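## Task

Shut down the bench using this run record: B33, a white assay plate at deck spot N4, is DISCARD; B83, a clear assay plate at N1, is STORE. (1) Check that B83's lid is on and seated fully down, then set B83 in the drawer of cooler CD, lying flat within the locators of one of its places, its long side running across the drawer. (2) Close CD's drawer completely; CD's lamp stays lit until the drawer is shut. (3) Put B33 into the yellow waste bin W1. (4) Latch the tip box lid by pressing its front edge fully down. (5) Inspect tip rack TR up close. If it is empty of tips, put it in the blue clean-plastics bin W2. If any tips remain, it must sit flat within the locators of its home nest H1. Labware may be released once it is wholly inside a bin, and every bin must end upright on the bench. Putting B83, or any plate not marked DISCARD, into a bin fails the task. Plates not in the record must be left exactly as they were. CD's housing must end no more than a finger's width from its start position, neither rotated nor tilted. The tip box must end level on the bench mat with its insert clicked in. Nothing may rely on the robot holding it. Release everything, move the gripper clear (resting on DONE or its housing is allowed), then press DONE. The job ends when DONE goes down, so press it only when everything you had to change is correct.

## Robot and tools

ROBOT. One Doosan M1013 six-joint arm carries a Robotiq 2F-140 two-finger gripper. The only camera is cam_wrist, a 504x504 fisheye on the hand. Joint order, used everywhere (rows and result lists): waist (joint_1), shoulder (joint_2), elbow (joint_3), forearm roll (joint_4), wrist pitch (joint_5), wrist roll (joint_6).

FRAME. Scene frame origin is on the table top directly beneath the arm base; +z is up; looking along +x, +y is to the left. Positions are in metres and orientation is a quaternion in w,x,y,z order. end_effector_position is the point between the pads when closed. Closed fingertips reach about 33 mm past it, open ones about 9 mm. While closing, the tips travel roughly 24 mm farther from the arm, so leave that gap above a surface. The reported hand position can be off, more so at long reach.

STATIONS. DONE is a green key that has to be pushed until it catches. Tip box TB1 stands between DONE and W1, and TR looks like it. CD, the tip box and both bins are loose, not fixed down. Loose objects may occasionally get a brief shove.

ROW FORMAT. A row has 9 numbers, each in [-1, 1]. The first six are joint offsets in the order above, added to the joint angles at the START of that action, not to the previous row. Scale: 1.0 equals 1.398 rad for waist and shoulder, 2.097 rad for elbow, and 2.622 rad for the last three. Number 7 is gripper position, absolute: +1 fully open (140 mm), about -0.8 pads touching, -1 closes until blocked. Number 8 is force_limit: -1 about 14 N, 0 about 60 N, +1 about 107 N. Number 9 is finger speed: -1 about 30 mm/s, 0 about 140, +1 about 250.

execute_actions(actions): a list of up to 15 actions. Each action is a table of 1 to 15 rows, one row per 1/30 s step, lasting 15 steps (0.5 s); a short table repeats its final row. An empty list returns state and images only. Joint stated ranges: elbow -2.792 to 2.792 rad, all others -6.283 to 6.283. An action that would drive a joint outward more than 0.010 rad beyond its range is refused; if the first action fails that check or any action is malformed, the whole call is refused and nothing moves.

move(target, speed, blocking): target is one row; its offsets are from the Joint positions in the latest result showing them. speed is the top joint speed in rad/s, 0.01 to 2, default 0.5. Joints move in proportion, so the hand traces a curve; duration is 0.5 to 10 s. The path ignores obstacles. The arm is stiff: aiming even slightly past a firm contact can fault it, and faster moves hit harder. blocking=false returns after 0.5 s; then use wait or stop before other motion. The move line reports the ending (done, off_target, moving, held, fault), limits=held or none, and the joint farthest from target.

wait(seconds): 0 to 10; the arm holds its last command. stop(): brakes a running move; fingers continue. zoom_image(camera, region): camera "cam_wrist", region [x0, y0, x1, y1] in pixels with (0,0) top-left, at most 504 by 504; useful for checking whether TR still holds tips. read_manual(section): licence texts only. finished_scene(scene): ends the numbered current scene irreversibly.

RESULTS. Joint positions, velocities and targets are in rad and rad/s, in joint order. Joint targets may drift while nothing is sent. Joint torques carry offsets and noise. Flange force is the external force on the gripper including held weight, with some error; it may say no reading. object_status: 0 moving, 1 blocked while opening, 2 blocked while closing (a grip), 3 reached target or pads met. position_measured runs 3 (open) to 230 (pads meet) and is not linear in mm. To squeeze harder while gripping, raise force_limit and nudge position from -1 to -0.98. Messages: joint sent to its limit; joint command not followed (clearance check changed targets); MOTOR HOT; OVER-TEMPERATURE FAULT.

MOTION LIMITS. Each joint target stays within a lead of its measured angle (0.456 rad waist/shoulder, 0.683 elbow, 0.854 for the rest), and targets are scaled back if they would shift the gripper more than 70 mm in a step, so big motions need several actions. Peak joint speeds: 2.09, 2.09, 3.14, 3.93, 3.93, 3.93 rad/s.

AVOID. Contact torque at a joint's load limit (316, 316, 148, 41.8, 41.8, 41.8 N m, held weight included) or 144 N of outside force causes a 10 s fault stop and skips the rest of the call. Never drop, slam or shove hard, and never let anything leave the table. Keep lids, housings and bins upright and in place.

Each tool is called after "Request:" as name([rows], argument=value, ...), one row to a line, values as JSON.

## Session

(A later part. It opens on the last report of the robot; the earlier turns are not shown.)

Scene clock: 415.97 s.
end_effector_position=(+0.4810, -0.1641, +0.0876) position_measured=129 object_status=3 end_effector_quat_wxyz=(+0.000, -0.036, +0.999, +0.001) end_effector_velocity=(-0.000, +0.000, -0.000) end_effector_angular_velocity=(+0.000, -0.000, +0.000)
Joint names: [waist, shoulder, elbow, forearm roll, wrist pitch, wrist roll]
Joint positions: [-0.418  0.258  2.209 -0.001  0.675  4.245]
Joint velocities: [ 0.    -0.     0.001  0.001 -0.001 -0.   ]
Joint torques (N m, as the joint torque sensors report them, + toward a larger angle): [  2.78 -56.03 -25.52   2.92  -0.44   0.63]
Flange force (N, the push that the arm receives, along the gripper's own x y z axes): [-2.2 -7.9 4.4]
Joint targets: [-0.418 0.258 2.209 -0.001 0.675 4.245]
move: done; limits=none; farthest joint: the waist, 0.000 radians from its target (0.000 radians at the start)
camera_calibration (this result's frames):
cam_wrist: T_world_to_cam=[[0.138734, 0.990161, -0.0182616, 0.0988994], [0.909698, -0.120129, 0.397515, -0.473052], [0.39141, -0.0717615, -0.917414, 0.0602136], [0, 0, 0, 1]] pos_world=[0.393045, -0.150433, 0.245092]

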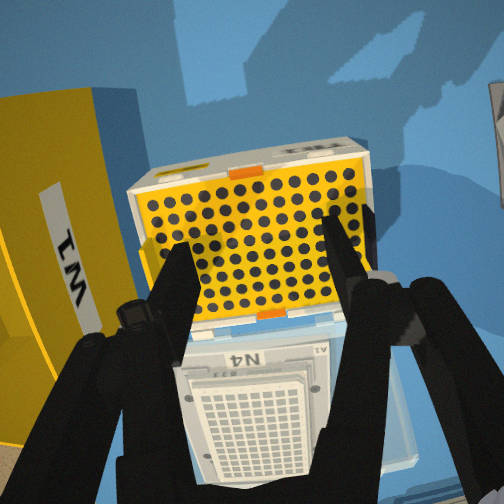

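Request:
move(target=[0,0.0033,0.0008,0,-0.0024,0,0,0,0], speed=0.01)

Scene clock: 420.83 s.
end_effector_position=(+0.4810, -0.1641, +0.0847) position_measured=129 object_status=3 end_effector_quat_wxyz=(+0.000, -0.036, +0.999, +0.001) end_effector_velocity=(+0.001, -0.000, +0.000) end_effector_angular_velocity=(-0.001, -0.000, +0.002)
Joint names: [waist, shoulder, elbow, forearm roll, wrist pitch, wrist roll]
Joint positions: [-0.418  0.262  2.211 -0.001  0.669  4.245]
Joint velocities: [ 0.001  0.    -0.001 -0.002  0.     0.   ]
Joint torques (N m, as the joint torque sensors report them, + toward a larger angle): [  2.72 -55.99 -25.82   2.94  -0.4    0.62]
Flange force (N, the push that the arm receives, along the gripper's own x y z axes): [-1.5 -7.6 5.1]
Joint targets: [-0.418 0.262 2.211 -0.001 0.669 4.245]
move: done; limits=none; farthest joint: the waist, 0.000 radians from its target (0.000 radians at the start)
camera_calibration (this result's frames):
cam_wrist: T_world_to_cam=[[0.138732, 0.990162, -0.0182583, 0.0988439], [0.909697, -0.120128, 0.397517, -0.471906], [0.391413, -0.0717578, -0.917413, 0.0575311], [0, 0, 0, 1]] pos_world=[0.39306, -0.150432, 0.242175]

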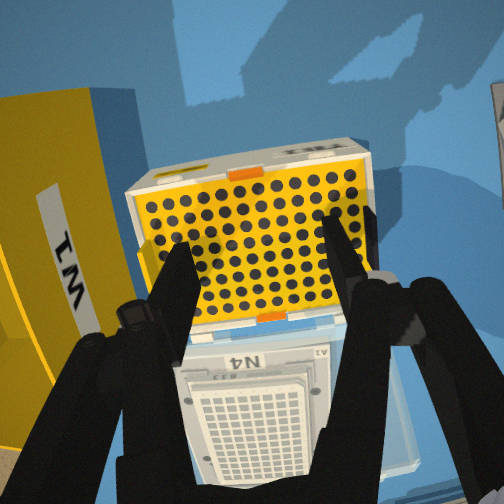

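Request:
move(target=[0,0.0028,0.0007,0,-0.002,0,0,0,0], speed=0.01)

Scene clock: 423.90 s.
end_effector_position=(+0.4809, -0.1640, +0.0822) position_measured=129 object_status=3 end_effector_quat_wxyz=(+0.000, -0.036, +0.999, +0.001) end_effector_velocity=(+0.000, -0.000, -0.000) end_effector_angular_velocity=(-0.001, -0.000, +0.001)
Joint names: [waist, shoulder, elbow, forearm roll, wrist pitch, wrist roll]
Joint positions: [-0.418  0.266  2.212 -0.001  0.664  4.245]
Joint velocities: [ 0.     0.    -0.    -0.001 -0.001 -0.   ]
Joint torques (N m, as the joint torque sensors report them, + toward a larger angle): [  2.   -56.05 -25.35   2.8   -0.31   0.64]
Flange force (N, the push that the arm receives, along the gripper's own x y z axes): [-2.5 -6.6 4.7]
Joint targets: [-0.418 0.266 2.212 -0.001 0.664 4.245]
move: done; limits=none; farthest joint: the waist, 0.000 radians from its target (0.000 radians at the start)
camera_calibration (this result's frames):
cam_wrist: T_world_to_cam=[[0.138727, 0.990163, -0.0182202, 0.0987751], [0.909748, -0.120147, 0.397397, -0.470877], [0.391298, -0.0717052, -0.917466, 0.0553453], [0, 0, 0, 1]] pos_world=[0.39302, -0.15041, 0.239702]

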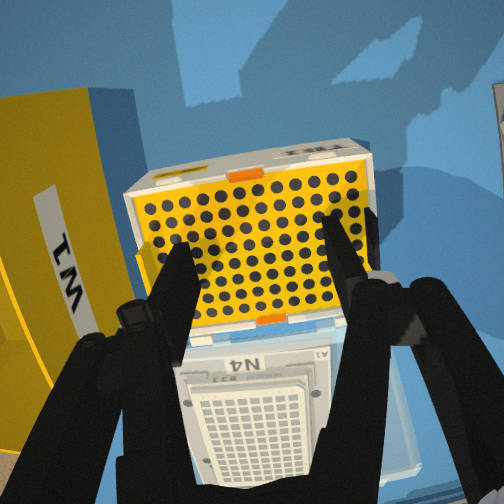

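Request:
move(target=[0,0.0028,0.0007,0,-0.002,0,0,0,0], speed=0.01)

Scene clock: 436.60 s.
end_effector_position=(+0.4811, -0.1641, +0.0812) position_measured=129 object_status=3 end_effector_quat_wxyz=(-0.000, -0.036, +0.999, +0.001) end_effector_velocity=(-0.000, +0.000, +0.000) end_effector_angular_velocity=(-0.000, -0.001, -0.000)
Joint names: [waist, shoulder, elbow, forearm roll, wrist pitch, wrist roll]
Joint positions: [-0.418  0.268  2.212 -0.001  0.663  4.245]
Joint velocities: [-0.    -0.002  0.001  0.    -0.001  0.   ]
Joint torques (N m, as the joint torque sensors report them, + toward a larger angle): [  3.3  -32.45 -16.74   3.14  -4.51   0.44]
Flange force (N, the push that the arm receives, along the gripper's own x y z axes): [9.4 -3.9 -47.2]
Joint targets: [-0.418 0.268 2.212 -0.001 0.663 4.245]
FORCE FAULT: contact force on the arm reached its limit, and the arm stopped for 10 seconds. The contact can be on any part of the arm, not only on its tool. That time counts as 20 of the actions that you can send in this scene. The arm's remaining commands of this call were not run. The arm holds still and accepts commands again. Move the arm away from the contact; if what it grips holds it there, let go first. Pushing or pulling that hard again can fault the arm again.
move: fault; limits=none; farthest joint: the wrist pitch, 0.004 radians from its target (0.005 radians at the start)
camera_calibration (this result's frames):
cam_wrist: T_world_to_cam=[[0.138714, 0.990168, -0.018048, 0.098779], [0.909995, -0.12025, 0.3968, -0.470698], [0.390728, -0.0714651, -0.917728, 0.0547763], [0, 0, 0, 1]] pos_world=[0.393228, -0.150494, 0.238825]

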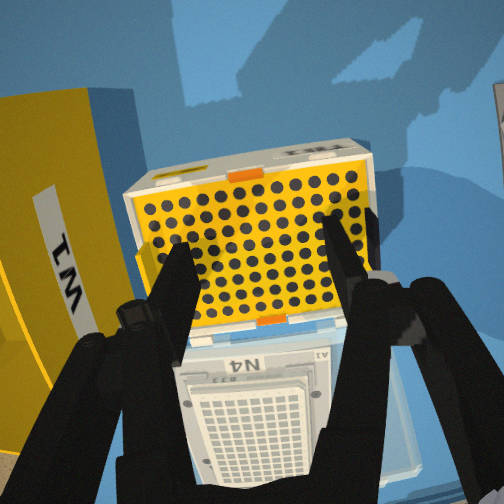

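Request:
move(target=[0,-0.1524,-0.0677,0,0.1354,0,0,0,0], speed=0.25)

Request:
move(target=[0.0734,0.148,-0.1188,0,0.0156,0.0393,0,0,0], speed=0.3)

Request:
move(target=[0,0.076,0.0427,0,-0.0748,0,0,0,0], speed=0.2)

Request:
move(target=[-0.0367,-0.0665,0.0626,0,-0.0145,-0.0196,0,0,0], speed=0.05)

Scene clock: 448.73 s.
end_effector_position=(+0.4825, -0.1651, +0.2493) position_measured=129 object_status=3 end_effector_quat_wxyz=(-0.000, -0.036, +0.999, +0.001) end_effector_velocity=(-0.000, +0.000, +0.001) end_effector_angular_velocity=(-0.001, -0.001, +0.002)
Joint names: [waist, shoulder, elbow, forearm roll, wrist pitch, wrist roll]
Joint positions: [-0.418  0.055  2.07  -0.001  1.018  4.245]
Joint velocities: [ 0.001 -0.002  0.001 -0.001 -0.001 -0.   ]
Joint torques (N m, as the joint torque sensors report them, + toward a larger angle): [  2.48 -46.17 -34.8    3.94  -0.2    0.59]
Flange force (N, the push that the arm receives, along the gripper's own x y z axes): [-5.7 -8.7 3.9]
Joint targets: [-0.418 0.055 2.070 -0.001 1.018 4.245]
move: done; limits=none; farthest joint: the waist, 0.000 radians from its target (0.000 radians at the start)
camera_calibration (this result's frames):
cam_wrist: T_world_to_cam=[[0.138922, 0.990135, -0.0182455, 0.102591], [0.909976, -0.120363, 0.396808, -0.538839], [0.390698, -0.0717282, -0.91772, 0.208309], [0, 0, 0, 1]] pos_world=[0.394692, -0.151493, 0.406857]

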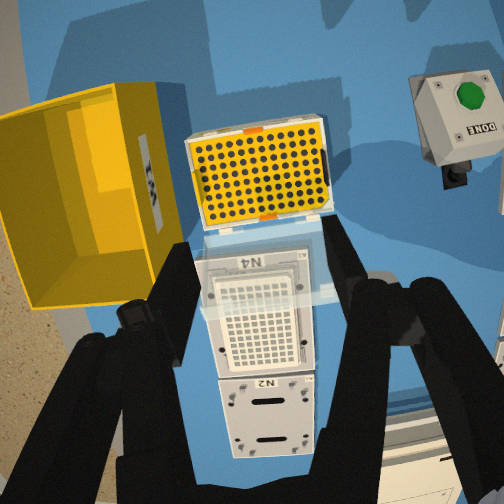

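Scene clock: 449.97 s.
end_effector_position=(+0.6298, -0.1550, +0.2496) position_measured=129 object_status=3 end_effector_quat_wxyz=(+0.001, -0.035, +0.999, +0.000) end_effector_velocity=(+0.001, -0.000, +0.000) end_effector_angular_velocity=(-0.000, -0.000, -0.000)
Joint names: [waist, shoulder, elbow, forearm roll, wrist pitch, wrist roll]
Joint positions: [-0.316  0.262  1.821 -0.001  1.058  4.348]
Joint velocities: [ 0.     0.001 -0.001 -0.     0.     0.   ]
Joint torques (N m, as the joint torque sensors report them, + toward a larger angle): [  3.24 -66.68 -35.88   4.09  -0.32   0.51]
Flange force (N, the push that the arm receives, along the gripper's own x y z axes): [-4.1 -7.2 1.9]
Joint targets: [-0.316 0.262 1.821 -0.001 1.058 4.348]
move: done; limits=none; farthest joint: the waist, 0.000 radians from its target (0.103 radians at the start)
camera_calibration (this result's frames):
cam_wrist: T_world_to_cam=[[0.139376, 0.990065, -0.018613, 0.0719417], [0.909401, -0.120537, 0.39807, -0.671759], [0.391872, -0.0724082, -0.917166, 0.150816], [0, 0, 0, 1]] pos_world=[0.541772, -0.141279, 0.407069]

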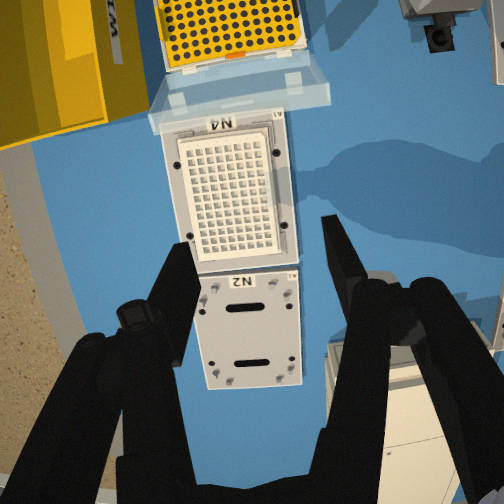

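Scene clock: 451.30 s.
end_effector_position=(+0.6300, -0.1548, +0.1397) position_measured=129 object_status=3 end_effector_quat_wxyz=(+0.001, -0.036, +0.999, +0.000) end_effector_velocity=(+0.000, -0.001, +0.000) end_effector_angular_velocity=(-0.002, +0.000, +0.001)
Joint names: [waist, shoulder, elbow, forearm roll, wrist pitch, wrist roll]
Joint positions: [-0.316  0.368  1.911 -0.001  0.862  4.348]
Joint velocities: [-0.    -0.    -0.    -0.002 -0.    -0.   ]
Joint torques (N m, as the joint torque sensors report them, + toward a larger angle): [  2.37 -71.68 -31.34   3.43  -0.35   0.54]
Flange force (N, the push that the arm receives, along the gripper's own x y z axes): [-2.8 -5.3 2.2]
Joint targets: [-0.316 0.368 1.911 -0.001 0.862 4.348]
move: done; limits=none; farthest joint: the waist, 0.000 radians from its target (0.000 radians at the start)
camera_calibration (this result's frames):
cam_wrist: T_world_to_cam=[[0.139248, 0.990083, -0.0185735, 0.0697509], [0.909285, -0.120411, 0.398373, -0.628148], [0.392186, -0.0723613, -0.917035, 0.0497059], [0, 0, 0, 1]] pos_world=[0.541959, -0.141099, 0.297115]

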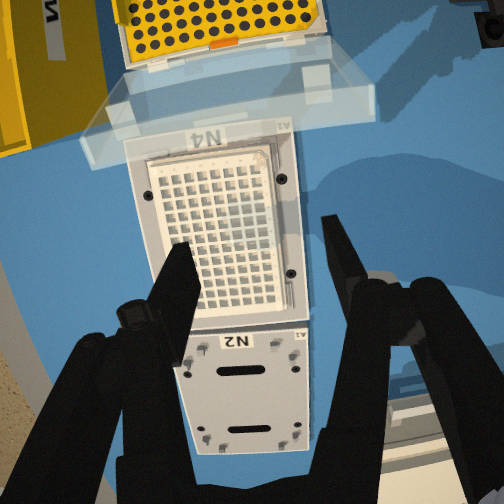

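Scene clock: 454.20 s.
end_effector_position=(+0.5564, -0.1636, +0.1418) position_measured=129 object_status=3 end_effector_quat_wxyz=(+0.001, -0.036, +0.999, +0.001) end_effector_velocity=(+0.000, -0.000, +0.001) end_effector_angular_velocity=(+0.000, -0.002, -0.001)
Joint names: [waist, shoulder, elbow, forearm roll, wrist pitch, wrist roll]
Joint positions: [-0.367  0.275  2.042 -0.001  0.824  4.297]
Joint velocities: [-0.001 -0.002  0.     0.001  0.     0.   ]
Joint torques (N m, as the joint torque sensors report them, + toward a larger angle): [  3.78 -61.81 -29.94   3.35  -0.6    0.6 ]
Flange force (N, the push that the arm receives, along the gripper's own x y z axes): [-2.1 -8.6 1.9]
Joint targets: [-0.367 0.275 2.042 -0.001 0.824 4.297]
move: done; limits=none; farthest joint: the waist, 0.000 radians from its target (0.052 radians at the start)
camera_calibration (this result's frames):
cam_wrist: T_world_to_cam=[[0.139149, 0.990098, -0.0185081, 0.0887792], [0.909419, -0.120369, 0.398081, -0.563075], [0.391911, -0.0722243, -0.917164, 0.0800949], [0, 0, 0, 1]] pos_world=[0.468327, -0.149892, 0.299253]

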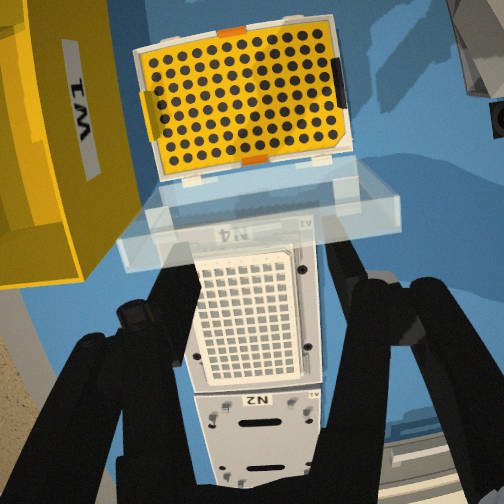

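Request:
move(target=[-0.0367,-0.0665,0.0626,0,-0.0145,-0.0196,0,0,0], speed=0.04)

Scene clock: 460.80 s.
end_effector_position=(+0.4817, -0.1645, +0.1393) position_measured=129 object_status=3 end_effector_quat_wxyz=(+0.000, -0.036, +0.999, +0.001) end_effector_velocity=(-0.001, -0.000, +0.001) end_effector_angular_velocity=(-0.001, -0.000, +0.002)
Joint names: [waist, shoulder, elbow, forearm roll, wrist pitch, wrist roll]
Joint positions: [-0.418  0.182  2.173 -0.001  0.786  4.245]
Joint velocities: [-0.    -0.002  0.    -0.002  0.001 -0.   ]
Joint torques (N m, as the joint torque sensors report them, + toward a larger angle): [  3.23 -51.34 -29.04   3.17  -0.39   0.7 ]
Flange force (N, the push that the arm receives, along the gripper's own x y z axes): [-1.1 -8.5 2.6]
Joint targets: [-0.418 0.182 2.173 -0.001 0.786 4.245]
move: done; limits=none; farthest joint: the waist, 0.000 radians from its target (0.051 radians at the start)
camera_calibration (this result's frames):
cam_wrist: T_world_to_cam=[[0.139052, 0.990114, -0.0184111, 0.100027], [0.909547, -0.12034, 0.397797, -0.49433], [0.391649, -0.0720603, -0.917289, 0.107188], [0, 0, 0, 1]] pos_world=[0.393728, -0.150802, 0.296807]

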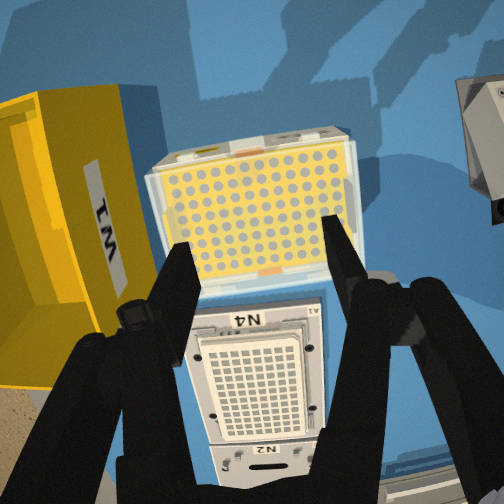

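Request:
move(target=[-0.0222,-0.0057,0.036,0,-0.0256,-0.0118,0,0,0], speed=0.06)

Request:
move(target=[0,0.0044,0.0013,0,-0.0034,0,0,0,0], speed=0.01)

Request:
zoom_image(camera="cam_wrist", region=[110,140,400,340])

Scene clock: 472.83 s.
end_effector_position=(+0.4468, -0.1658, +0.1144) position_measured=129 object_status=3 end_effector_quat_wxyz=(+0.000, -0.036, +0.999, +0.001) end_effector_velocity=(-0.001, +0.000, -0.001) end_effector_angular_velocity=(-0.000, +0.002, +0.002)
Joint names: [waist, shoulder, elbow, forearm roll, wrist pitch, wrist roll]
Joint positions: [-0.449  0.174  2.249 -0.001  0.719  4.214]
Joint velocities: [ 0.001  0.001  0.002 -0.002 -0.001  0.   ]
Joint torques (N m, as the joint torque sensors report them, + toward a larger angle): [  2.41 -48.56 -26.68   3.04  -0.38   0.57]
Flange force (N, the push that the arm receives, along the gripper's own x y z axes): [-2.6 -7.9 3.9]
Joint targets: [-0.449 0.174 2.249 -0.001 0.719 4.214]
move: done; limits=none; farthest joint: the waist, 0.000 radians from its target (0.031 radians at the start)
camera_calibration (this result's frames):
cam_wrist: T_world_to_cam=[[0.139111, 0.990109, -0.0182464, 0.105688], [0.909687, -0.120487, 0.397433, -0.452858], [0.391303, -0.0718858, -0.91745, 0.0980753], [0, 0, 0, 1]] pos_world=[0.358879, -0.152156, 0.271888]

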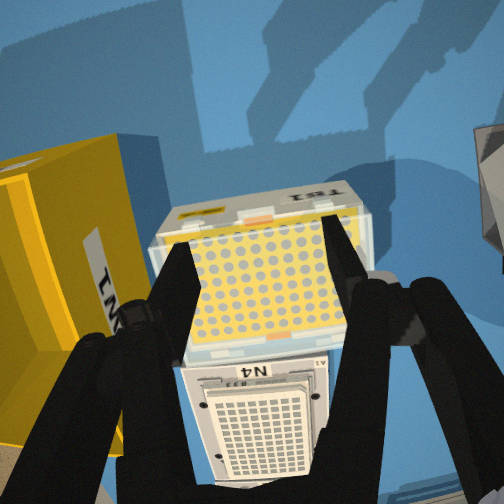

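Scene clock: 473.93 s.
end_effector_position=(+0.4468, -0.1658, +0.1105) position_measured=129 object_status=3 end_effector_quat_wxyz=(+0.000, -0.036, +0.999, +0.001) end_effector_velocity=(-0.000, +0.001, -0.000) end_effector_angular_velocity=(+0.002, +0.001, -0.000)
Joint names: [waist, shoulder, elbow, forearm roll, wrist pitch, wrist roll]
Joint positions: [-0.449  0.18   2.251 -0.001  0.71   4.214]
Joint velocities: [ 0.001  0.     0.     0.002  0.001 -0.   ]
Joint torques (N m, as the joint torque sensors report them, + toward a larger angle): [  2.38 -49.14 -26.53   3.03  -0.36   0.56]
Flange force (N, the push that the arm receives, along the gripper's own x y z axes): [-2.4 -7.7 4.4]
Joint targets: [-0.449 0.180 2.251 -0.001 0.710 4.214]
move: done; limits=none; farthest joint: the waist, 0.000 radians from its target (0.000 radians at the start)
camera_calibration (this result's frames):
cam_wrist: T_world_to_cam=[[0.139107, 0.990109, -0.0182518, 0.105617], [0.909673, -0.120479, 0.397467, -0.451316], [0.391337, -0.0718937, -0.917435, 0.0944559], [0, 0, 0, 1]] pos_world=[0.358894, -0.152155, 0.267968]

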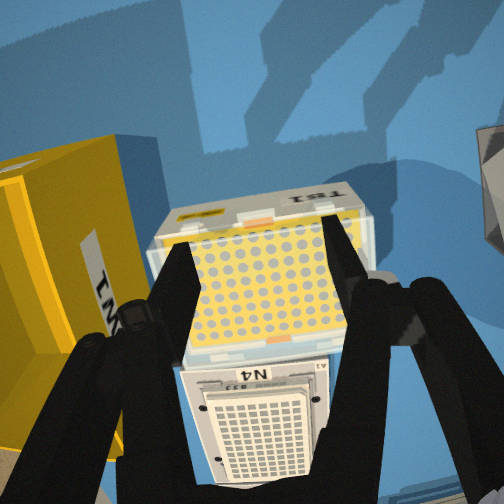

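Region (110, 140, 400, 340) of cam_wrist's 504x504 image, scaled by 1.738, with more detail than that image has; it fills the top 348 rows of this view, and the rest is white.

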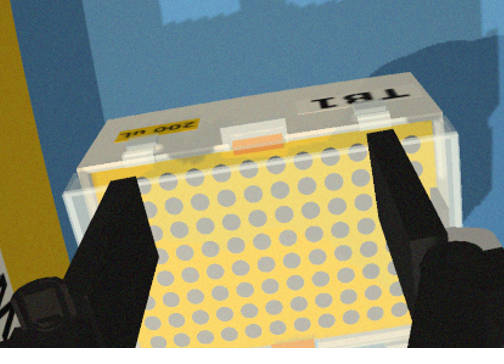

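Request:
move(target=[0,0.0022,0.00066,0,-0.0017,0,0,0,0], speed=0.01)

Request:
move(target=[0,0.0017,0.0005,0,-0.0013,0,0,0,0], speed=0.01)

Scene clock: 483.27 s.
end_effector_position=(+0.4468, -0.1658, +0.1085) position_measured=129 object_status=3 end_effector_quat_wxyz=(+0.000, -0.036, +0.999, +0.001) end_effector_velocity=(-0.000, +0.000, +0.000) end_effector_angular_velocity=(+0.001, +0.001, +0.000)
Joint names: [waist, shoulder, elbow, forearm roll, wrist pitch, wrist roll]
Joint positions: [-0.449  0.183  2.253 -0.001  0.706  4.214]
Joint velocities: [ 0.    -0.    -0.     0.     0.001 -0.   ]
Joint torques (N m, as the joint torque sensors report them, + toward a larger angle): [  3.06 -49.44 -26.25   3.03  -0.41   0.57]
Flange force (N, the push that the arm receives, along the gripper's own x y z axes): [-2.2 -9.0 4.0]
Joint targets: [-0.449 0.183 2.253 -0.001 0.706 4.214]
move: done; limits=none; farthest joint: the waist, 0.000 radians from its target (0.000 radians at the start)
camera_calibration (this result's frames):
cam_wrist: T_world_to_cam=[[0.139105, 0.990109, -0.0182487, 0.105571], [0.909673, -0.120479, 0.397467, -0.450523], [0.391337, -0.07189, -0.917435, 0.0926657], [0, 0, 0, 1]] pos_world=[0.358879, -0.152144, 0.266009]

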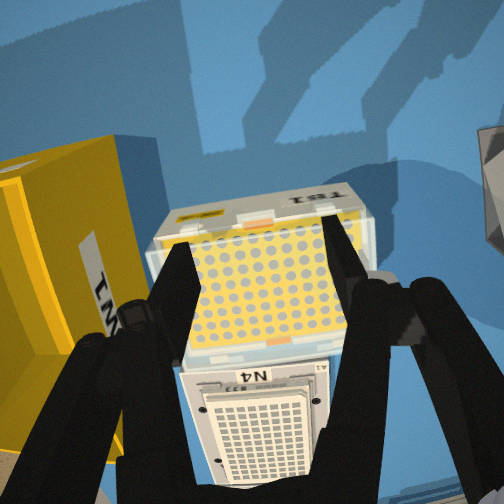

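Scene clock: 483.97 s.
end_effector_position=(+0.4468, -0.1658, +0.1070) position_measured=129 object_status=3 end_effector_quat_wxyz=(+0.000, -0.036, +0.999, +0.001) end_effector_velocity=(+0.001, -0.000, +0.001) end_effector_angular_velocity=(-0.000, -0.001, +0.000)
Joint names: [waist, shoulder, elbow, forearm roll, wrist pitch, wrist roll]
Joint positions: [-0.449  0.186  2.254 -0.001  0.703  4.214]
Joint velocities: [ 0.    -0.    -0.002  0.     0.001  0.   ]
Joint torques (N m, as the joint torque sensors report them, + toward a larger angle): [  2.1  -49.95 -26.37   3.05  -0.34   0.56]
Flange force (N, the push that the arm receives, along the gripper's own x y z axes): [-3.6 -7.6 5.2]
Joint targets: [-0.449 0.186 2.254 -0.001 0.703 4.214]
move: done; limits=none; farthest joint: the waist, 0.000 radians from its target (0.000 radians at the start)
camera_calibration (this result's frames):
cam_wrist: T_world_to_cam=[[0.139103, 0.99011, -0.0182423, 0.105536], [0.909679, -0.12048, 0.397453, -0.449913], [0.391324, -0.0718815, -0.917441, 0.0912987], [0, 0, 0, 1]] pos_world=[0.358869, -0.152135, 0.264506]

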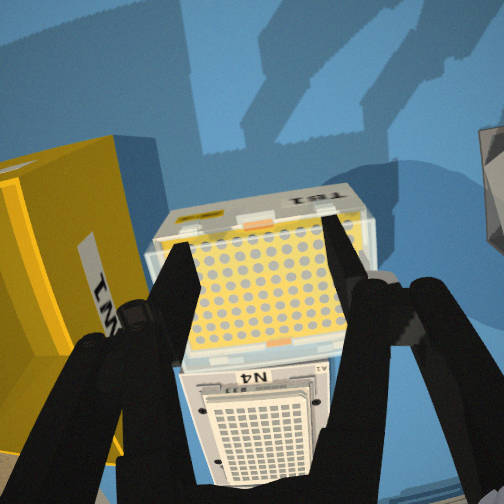

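Request:
move(target=[0,0.0017,0.0005,0,-0.0013,0,0,0,0], speed=0.01)

Request:
move(target=[0,0.0017,0.0005,0,-0.0013,0,0,0,0], speed=0.01)

Scene clock: 487.73 s.
end_effector_position=(+0.4468, -0.1658, +0.1055) position_measured=129 object_status=3 end_effector_quat_wxyz=(+0.000, -0.036, +0.999, +0.001) end_effector_velocity=(+0.000, -0.000, +0.000) end_effector_angular_velocity=(-0.000, -0.001, +0.000)
Joint names: [waist, shoulder, elbow, forearm roll, wrist pitch, wrist roll]
Joint positions: [-0.449  0.188  2.255 -0.001  0.699  4.214]
Joint velocities: [-0. -0. -0. -0. -0.  0.]
Joint torques (N m, as the joint torque sensors report them, + toward a larger angle): [  2.55 -50.05 -26.3    3.13  -0.46   0.6 ]
Flange force (N, the push that the arm receives, along the gripper's own x y z axes): [-2.5 -8.1 4.2]
Joint targets: [-0.449 0.188 2.255 -0.001 0.699 4.214]
move: done; limits=none; farthest joint: the waist, 0.000 radians from its target (0.000 radians at the start)
camera_calibration (this result's frames):
cam_wrist: T_world_to_cam=[[0.139101, 0.99011, -0.0182359, 0.1055], [0.909684, -0.120482, 0.39744, -0.4493], [0.391312, -0.0718732, -0.917447, 0.0899355], [0, 0, 0, 1]] pos_world=[0.358854, -0.152125, 0.263005]

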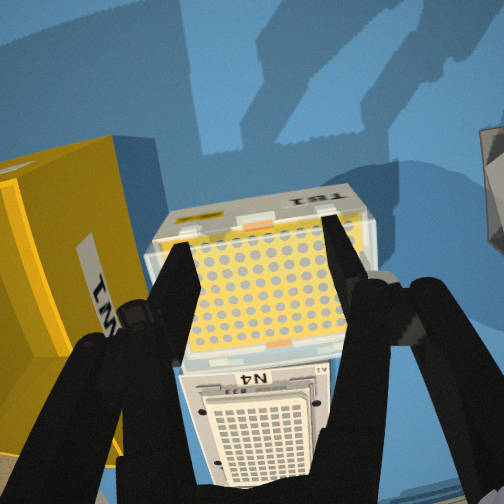

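Scene clock: 488.43 s.
end_effector_position=(+0.4468, -0.1658, +0.1040) position_measured=129 object_status=3 end_effector_quat_wxyz=(+0.000, -0.036, +0.999, +0.001) end_effector_velocity=(+0.001, +0.000, +0.001) end_effector_angular_velocity=(-0.000, -0.002, -0.000)
Joint names: [waist, shoulder, elbow, forearm roll, wrist pitch, wrist roll]
Joint positions: [-0.449  0.191  2.256 -0.001  0.696  4.214]
Joint velocities: [ 0.    -0.001 -0.     0.001 -0.     0.   ]
Joint torques (N m, as the joint torque sensors report them, + toward a larger angle): [  3.24 -48.75 -26.37   3.28  -1.07   0.59]
Flange force (N, the push that the arm receives, along the gripper's own x y z axes): [0.4 -8.1 0.5]
Joint targets: [-0.449 0.191 2.256 -0.001 0.696 4.214]
move: done; limits=none; farthest joint: the waist, 0.000 radians from its target (0.000 radians at the start)
camera_calibration (this result's frames):
cam_wrist: T_world_to_cam=[[0.139099, 0.990111, -0.01823, 0.105462], [0.909689, -0.120483, 0.397428, -0.448684], [0.391302, -0.0718655, -0.917452, 0.0885734], [0, 0, 0, 1]] pos_world=[0.358835, -0.152113, 0.261504]

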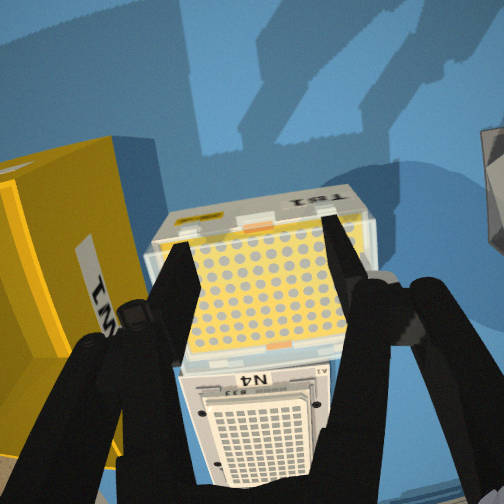

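Contact begins.

Request:
move(target=[0,0.0011,0.00033,0,-0.00086,0,0,0,0], speed=0.01)

Request:
move(target=[0,0.0011,0.00033,0,-0.00086,0,0,0,0], speed=0.01)

Scene clock: 492.50 s.
end_effector_position=(+0.4468, -0.1658, +0.1030) position_measured=129 object_status=3 end_effector_quat_wxyz=(+0.000, -0.036, +0.999, +0.001) end_effector_velocity=(+0.000, +0.000, -0.000) end_effector_angular_velocity=(+0.001, -0.000, -0.001)
Joint names: [waist, shoulder, elbow, forearm roll, wrist pitch, wrist roll]
Joint positions: [-0.449  0.192  2.257 -0.001  0.694  4.214]
Joint velocities: [-0.     0.001 -0.     0.001 -0.    -0.   ]
Joint torques (N m, as the joint torque sensors report them, + toward a larger angle): [  2.33 -49.43 -26.22   3.01  -0.34   0.47]
Flange force (N, the push that the arm receives, along the gripper's own x y z axes): [-1.6 -6.9 3.5]
Joint targets: [-0.449 0.192 2.257 -0.001 0.694 4.214]
move: done; limits=none; farthest joint: the waist, 0.000 radians from its target (0.000 radians at the start)
camera_calibration (this result's frames):
cam_wrist: T_world_to_cam=[[0.139099, 0.990111, -0.0182355, 0.105439], [0.90968, -0.120479, 0.39745, -0.448283], [0.391323, -0.0718732, -0.917443, 0.0876709], [0, 0, 0, 1]] pos_world=[0.35882, -0.152104, 0.260526]

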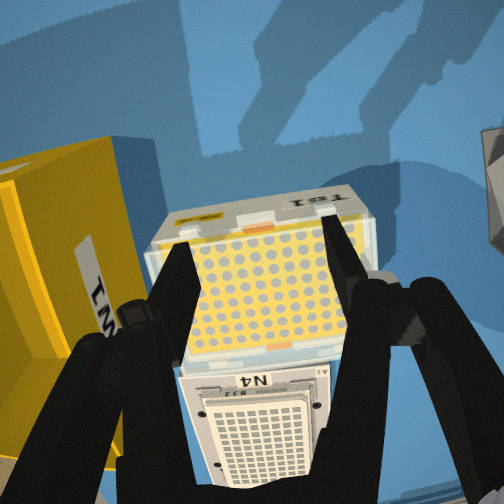

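Scene clock: 493.20 s.
end_effector_position=(+0.4467, -0.1657, +0.1020) position_measured=129 object_status=3 end_effector_quat_wxyz=(+0.000, -0.036, +0.999, +0.001) end_effector_velocity=(-0.001, +0.001, -0.001) end_effector_angular_velocity=(-0.000, +0.003, +0.003)
Joint names: [waist, shoulder, elbow, forearm roll, wrist pitch, wrist roll]
Joint positions: [-0.449  0.194  2.257 -0.001  0.691  4.214]
Joint velocities: [ 0.001  0.001  0.001 -0.002  0.001 -0.   ]
Joint torques (N m, as the joint torque sensors report them, + toward a larger angle): [  2.67 -48.73 -25.55   3.05  -0.38   0.74]
Flange force (N, the push that the arm receives, along the gripper's own x y z axes): [-1.4 -8.0 2.2]
Joint targets: [-0.449 0.194 2.257 -0.001 0.691 4.214]
move: done; limits=none; farthest joint: the waist, 0.000 radians from its target (0.000 radians at the start)
camera_calibration (this result's frames):
cam_wrist: T_world_to_cam=[[0.139098, 0.990111, -0.018245, 0.105417], [0.909666, -0.120472, 0.397484, -0.447886], [0.391355, -0.071886, -0.917428, 0.0867686], [0, 0, 0, 1]] pos_world=[0.358806, -0.152095, 0.259555]

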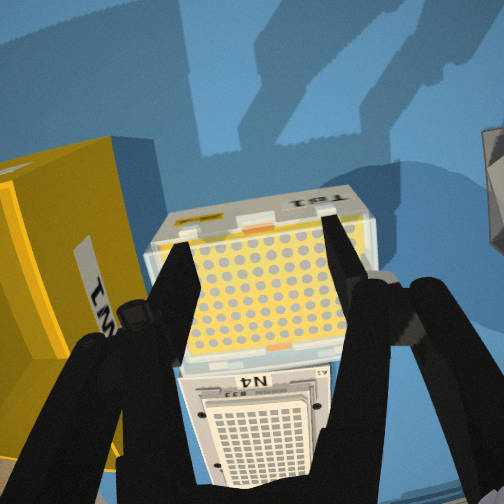

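Likely snapped; confirm the bottom.

Request:
move(target=[0,0.0008,0.00024,0,-0.0006,0,0,0,0], speed=0.01)

Scene clock: 496.87 s.
end_effector_position=(+0.4467, -0.1657, +0.1014) position_measured=129 object_status=3 end_effector_quat_wxyz=(+0.000, -0.036, +0.999, +0.001) end_effector_velocity=(-0.000, +0.000, -0.000) end_effector_angular_velocity=(+0.002, +0.002, -0.001)
Joint names: [waist, shoulder, elbow, forearm roll, wrist pitch, wrist roll]
Joint positions: [-0.449  0.195  2.258 -0.001  0.69   4.214]
Joint velocities: [-0.     0.002 -0.001  0.001  0.002  0.   ]
Joint torques (N m, as the joint torque sensors report them, + toward a larger angle): [  2.23 -28.43 -16.29   3.48  -3.49   0.64]
Flange force (N, the push that the arm receives, along the gripper's own x y z axes): [6.6 -3.5 -43.5]
Joint targets: [-0.449 0.195 2.258 -0.001 0.690 4.214]
move: done; limits=none; farthest joint: the waist, 0.000 radians from its target (0.000 radians at the start)
camera_calibration (this result's frames):
cam_wrist: T_world_to_cam=[[0.139098, 0.99011, -0.0182559, 0.105403], [0.909651, -0.120465, 0.397521, -0.447617], [0.39139, -0.071901, -0.917412, 0.086148], [0, 0, 0, 1]] pos_world=[0.358796, -0.152089, 0.258894]

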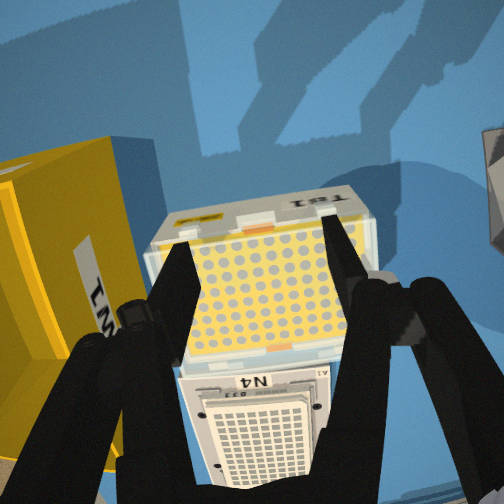

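Request:
move(target=[0,-0.03,-0.009,0,0.023,0,0,0,0], speed=0.08)

Request:
move(target=[0.0712,0.176,-0.1796,0,0.0495,0.0648,0.5,-0.5,0], speed=0.3)

Request:
move(target=[0,0.0669,0.0203,0,-0.0519,0,0.5,-0.5,0], speed=0.1)

Scene clock: 506.67 s.
end_effector_position=(+0.4468, -0.1659, +0.1283) position_measured=129 object_status=3 end_effector_quat_wxyz=(+0.001, -0.036, +0.999, +0.001) end_effector_velocity=(+0.000, -0.000, -0.000) end_effector_angular_velocity=(-0.000, +0.001, +0.001)
Joint names: [waist, shoulder, elbow, forearm roll, wrist pitch, wrist roll]
Joint positions: [-0.449  0.153  2.239 -0.001  0.75   4.214]
Joint velocities: [-0.     0.001 -0.001 -0.001  0.     0.   ]
Joint torques (N m, as the joint torque sensors report them, + toward a larger angle): [  2.65 -48.17 -28.11   3.06  -0.4    0.68]
Flange force (N, the push that the arm receives, along the gripper's own x y z axes): [-3.1 -9.1 5.9]
Joint targets: [-0.449 0.153 2.239 -0.001 0.750 4.214]
move: done; limits=none; farthest joint: the waist, 0.000 radians from its target (0.000 radians at the start)
camera_calibration (this result's frames):
cam_wrist: T_world_to_cam=[[0.139139, 0.990101, -0.0184346, 0.105992], [0.90947, -0.120398, 0.397956, -0.458343], [0.391797, -0.0721368, -0.917219, 0.110525], [0, 0, 0, 1]] pos_world=[0.358798, -0.152154, 0.28573]

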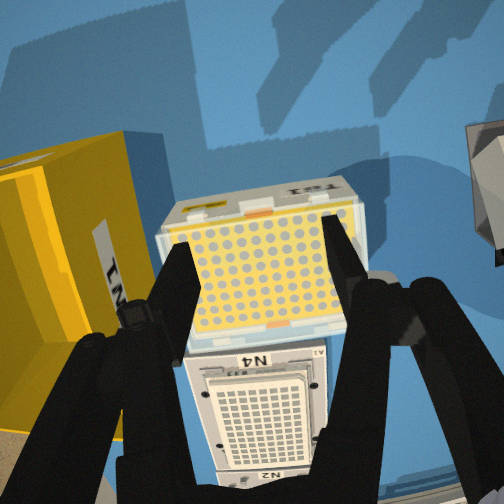

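Scene clock: 508.30 s.
end_effector_position=(+0.6473, -0.1840, +0.1402) position_measured=66 object_status=3 end_effector_quat_wxyz=(+0.001, -0.000, +1.000, +0.000) end_effector_velocity=(+0.000, -0.000, +0.001) end_effector_angular_velocity=(+0.001, -0.000, -0.001)
Joint names: [waist, shoulder, elbow, forearm roll, wrist pitch, wrist roll]
Joint positions: [-0.35   0.399  1.862 -0.001  0.88   4.384]
Joint velocities: [-0.    -0.    -0.001  0.001  0.002  0.   ]
Joint torques (N m, as the joint torque sensors report them, + toward a larger angle): [  1.75 -74.26 -30.6    3.49  -0.32   0.48]
Flange force (N, the push that the arm receives, along the gripper's own x y z axes): [-4.5 -4.4 0.0]
Joint targets: [-0.350 0.399 1.862 -0.001 0.880 4.384]
move: done; limits=none; farthest joint: the waist, 0.000 radians from its target (0.100 radians at the start)
camera_calibration (this result's frames):
cam_wrist: T_world_to_cam=[[0.208451, 0.977857, -0.0185533, 0.0491986], [0.898453, -0.18396, 0.398673, -0.65224], [0.386432, -0.099773, -0.916905, 0.0399378], [0, 0, 0, 1]] pos_world=[0.560319, -0.164111, 0.297563]

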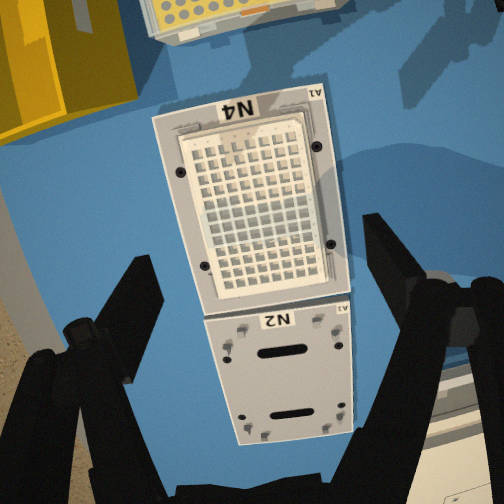

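Scene clock: 509.97 s.
end_effector_position=(+0.6474, -0.1839, +0.0600) position_measured=66 object_status=3 end_effector_quat_wxyz=(+0.001, -0.000, +1.000, +0.000) end_effector_velocity=(-0.000, -0.000, -0.000) end_effector_angular_velocity=(+0.000, +0.001, -0.001)
Joint names: [waist, shoulder, elbow, forearm roll, wrist pitch, wrist roll]
Joint positions: [-0.35   0.492  1.905 -0.001  0.744  4.384]
Joint velocities: [-0.001  0.001  0.     0.    -0.    -0.   ]
Joint torques (N m, as the joint torque sensors report them, + toward a larger angle): [  2.84 -81.34 -27.77   3.12  -0.38   0.57]
Flange force (N, the push that the arm receives, along the gripper's own x y z axes): [-4.5 -6.5 4.7]
Joint targets: [-0.350 0.492 1.905 -0.001 0.744 4.384]
move: done; limits=none; farthest joint: the waist, 0.000 radians from its target (0.000 radians at the start)
camera_calibration (this result's frames):
cam_wrist: T_world_to_cam=[[0.20837, 0.977875, -0.0184764, 0.047583], [0.898468, -0.183917, 0.39866, -0.620385], [0.386442, -0.0996693, -0.916913, -0.0335682], [0, 0, 0, 1]] pos_world=[0.560453, -0.163975, 0.217423]

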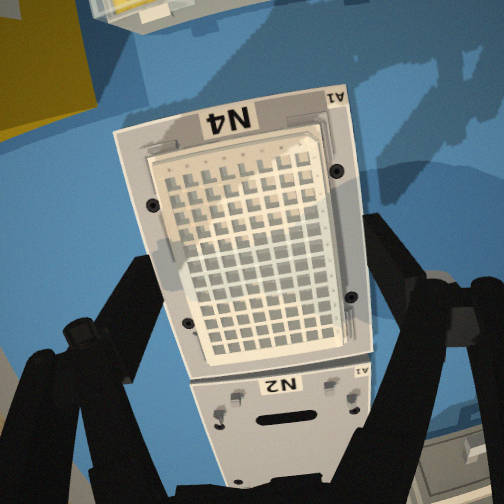

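Request:
move(target=[-0.0008,0.0127,0.0026,0,-0.0088,0.005,0.5,-0.6,-0.8], speed=0.03)

Request:
move(target=[0,0,0,0,0,0,-1,-0.6,-0.8])

Request:
move(target=[0,-0.0796,-0.0229,0,0.0607,0,-1,-0.6,-0.8], speed=0.1)

Request:
move(target=[0,-0.098,-0.02,0,0.068,0,-1,-0.6,-0.8], speed=0.2)

Scene clock: 517.47 s.
end_effector_position=(+0.6472, -0.1845, +0.0461) position_measured=66 object_status=3 end_effector_quat_wxyz=(+0.001, +0.007, +1.000, +0.000) end_effector_velocity=(-0.001, +0.000, -0.001) end_effector_angular_velocity=(+0.000, +0.001, +0.000)
Joint names: [waist, shoulder, elbow, forearm roll, wrist pitch, wrist roll]
Joint positions: [-0.351  0.51   1.91  -0.001  0.721  4.397]
Joint velocities: [ 0.001  0.001  0.001 -0.001 -0.001  0.   ]
Joint torques (N m, as the joint torque sensors report them, + toward a larger angle): [  3.23 -81.52 -26.97   2.95  -0.56   0.51]
Flange force (N, the push that the arm receives, along the gripper's own x y z axes): [-3.9 -6.6 3.9]
Joint targets: [-0.351 0.510 1.910 -0.001 0.721 4.397]
move: done; limits=none; farthest joint: the waist, 0.000 radians from its target (0.001 radians at the start)
camera_calibration (this result's frames):
cam_wrist: T_world_to_cam=[[0.222221, 0.974822, -0.0184266, 0.0385107], [0.895821, -0.196678, 0.398525, -0.615397], [0.384867, -0.105068, -0.916972, -0.0463114], [0, 0, 0, 1]] pos_world=[0.560551, -0.163442, 0.203495]

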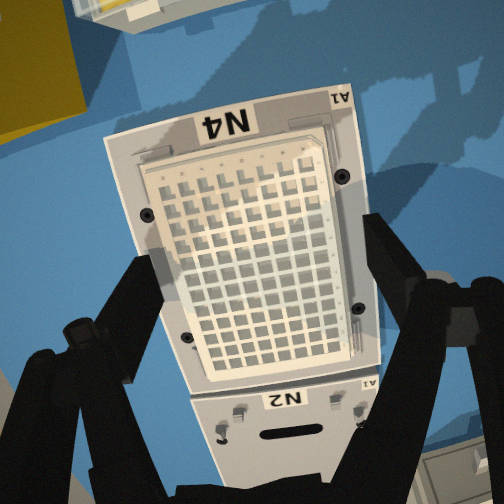

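Scene clock: 518.10 s.
end_effector_position=(+0.6472, -0.1847, +0.0461) position_measured=103 object_status=0 end_effector_quat_wxyz=(+0.001, +0.007, +1.000, +0.000) end_effector_velocity=(+0.000, +0.000, +0.001) end_effector_angular_velocity=(+0.002, -0.001, -0.002)
Joint names: [waist, shoulder, elbow, forearm roll, wrist pitch, wrist roll]
Joint positions: [-0.351  0.51   1.91  -0.001  0.721  4.397]
Joint velocities: [-0.    -0.002  0.     0.003  0.001 -0.   ]
Joint torques (N m, as the joint torque sensors report them, + toward a larger angle): [ 28.67 -59.46 -11.93  12.19   1.79   0.48]
Flange force (N, the push that the arm receives, along the gripper's own x y z axes): [4.5 -43.8 -27.3]
Joint targets: [-0.351 0.510 1.910 -0.001 0.721 4.397]
move: done; limits=none; farthest joint: the waist, 0.000 radians from its target (0.000 radians at the start)
camera_calibration (this result's frames):
cam_wrist: T_world_to_cam=[[0.22209, 0.974848, -0.0186618, 0.0387577], [0.895807, -0.196451, 0.39867, -0.615393], [0.384976, -0.105258, -0.916905, -0.0464481], [0, 0, 0, 1]] pos_world=[0.560547, -0.163566, 0.203473]

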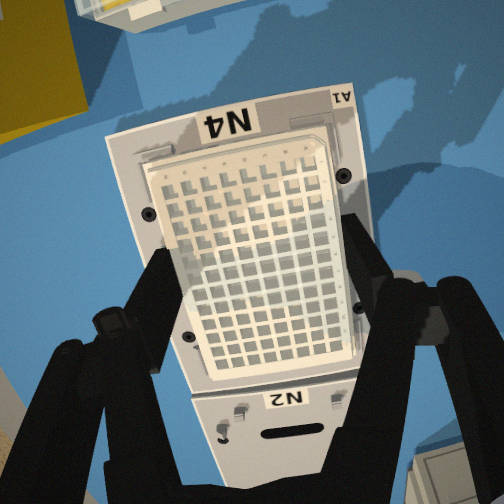

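Scene clock: 520.00 s.
end_effector_position=(+0.6471, -0.1849, +0.1402) position_measured=231 object_status=3 end_effector_quat_wxyz=(+0.001, +0.007, +1.000, +0.000) end_effector_velocity=(+0.001, +0.000, +0.001) end_effector_angular_velocity=(+0.001, -0.001, -0.001)
Joint names: [waist, shoulder, elbow, forearm roll, wrist pitch, wrist roll]
Joint positions: [-0.351  0.399  1.862 -0.001  0.88   4.397]
Joint velocities: [-0.    -0.    -0.002  0.002  0.001 -0.   ]
Joint torques (N m, as the joint torque sensors report them, + toward a larger angle): [  3.06 -75.36 -32.24   3.56  -0.45   0.52]
Flange force (N, the push that the arm receives, along the gripper's own x y z axes): [-2.8 -6.0 2.5]
Joint targets: [-0.351 0.399 1.862 -0.001 0.880 4.397]
move: done; limits=none; farthest joint: the wrist pitch, 0.001 radians from its target (0.160 radians at the start)
camera_calibration (this result's frames):
cam_wrist: T_world_to_cam=[[0.222239, 0.974811, -0.0187898, 0.0406453], [0.895737, -0.196525, 0.39879, -0.652813], [0.385052, -0.105457, -0.91685, 0.0397671], [0, 0, 0, 1]] pos_world=[0.560404, -0.163722, 0.29756]

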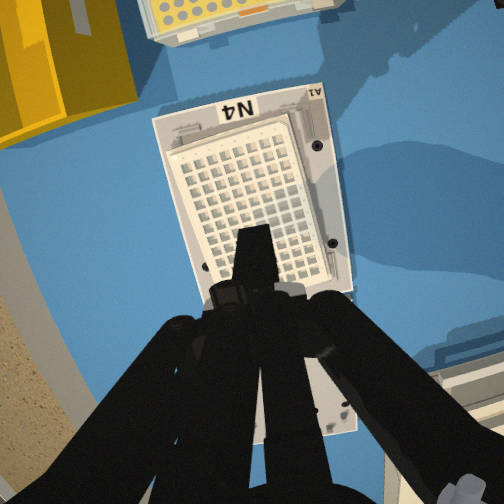

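Scene clock: 521.23 s.
end_effector_position=(+0.6246, -0.1775, +0.2501) position_measured=231 object_status=3 end_effector_quat_wxyz=(+0.001, +0.007, +1.000, +0.000) end_effector_velocity=(+0.000, +0.001, +0.001) end_effector_angular_velocity=(+0.002, -0.001, -0.001)
Joint names: [waist, shoulder, elbow, forearm roll, wrist pitch, wrist roll]
Joint positions: [-0.351  0.262  1.82  -0.001  1.058  4.397]
Joint velocities: [-0.    -0.001 -0.001  0.002  0.001 -0.   ]
Joint torques (N m, as the joint torque sensors report them, + toward a larger angle): [  3.28 -66.67 -35.97   3.94  -0.32   0.53]
Flange force (N, the push that the arm receives, along the gripper's own x y z axes): [-4.0 -6.9 1.9]
Joint targets: [-0.351 0.262 1.820 -0.001 1.058 4.397]
move: done; limits=none; farthest joint: the waist, 0.000 radians from its target (0.000 radians at the start)
camera_calibration (this result's frames):
cam_wrist: T_world_to_cam=[[0.222403, 0.97477, -0.018999, 0.0404456], [0.89548, -0.196529, 0.399365, -0.675019], [0.385556, -0.105833, -0.916595, 0.149498], [0, 0, 0, 1]] pos_world=[0.537831, -0.156264, 0.407376]

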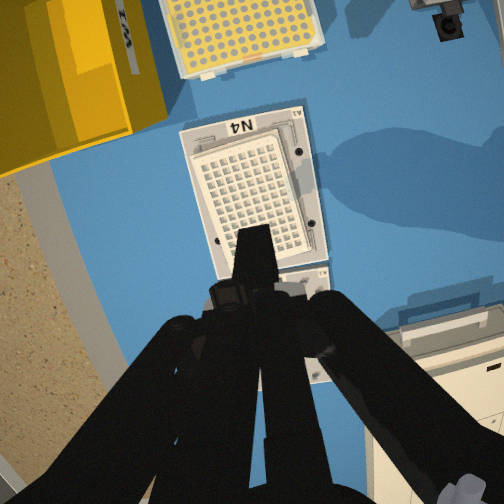

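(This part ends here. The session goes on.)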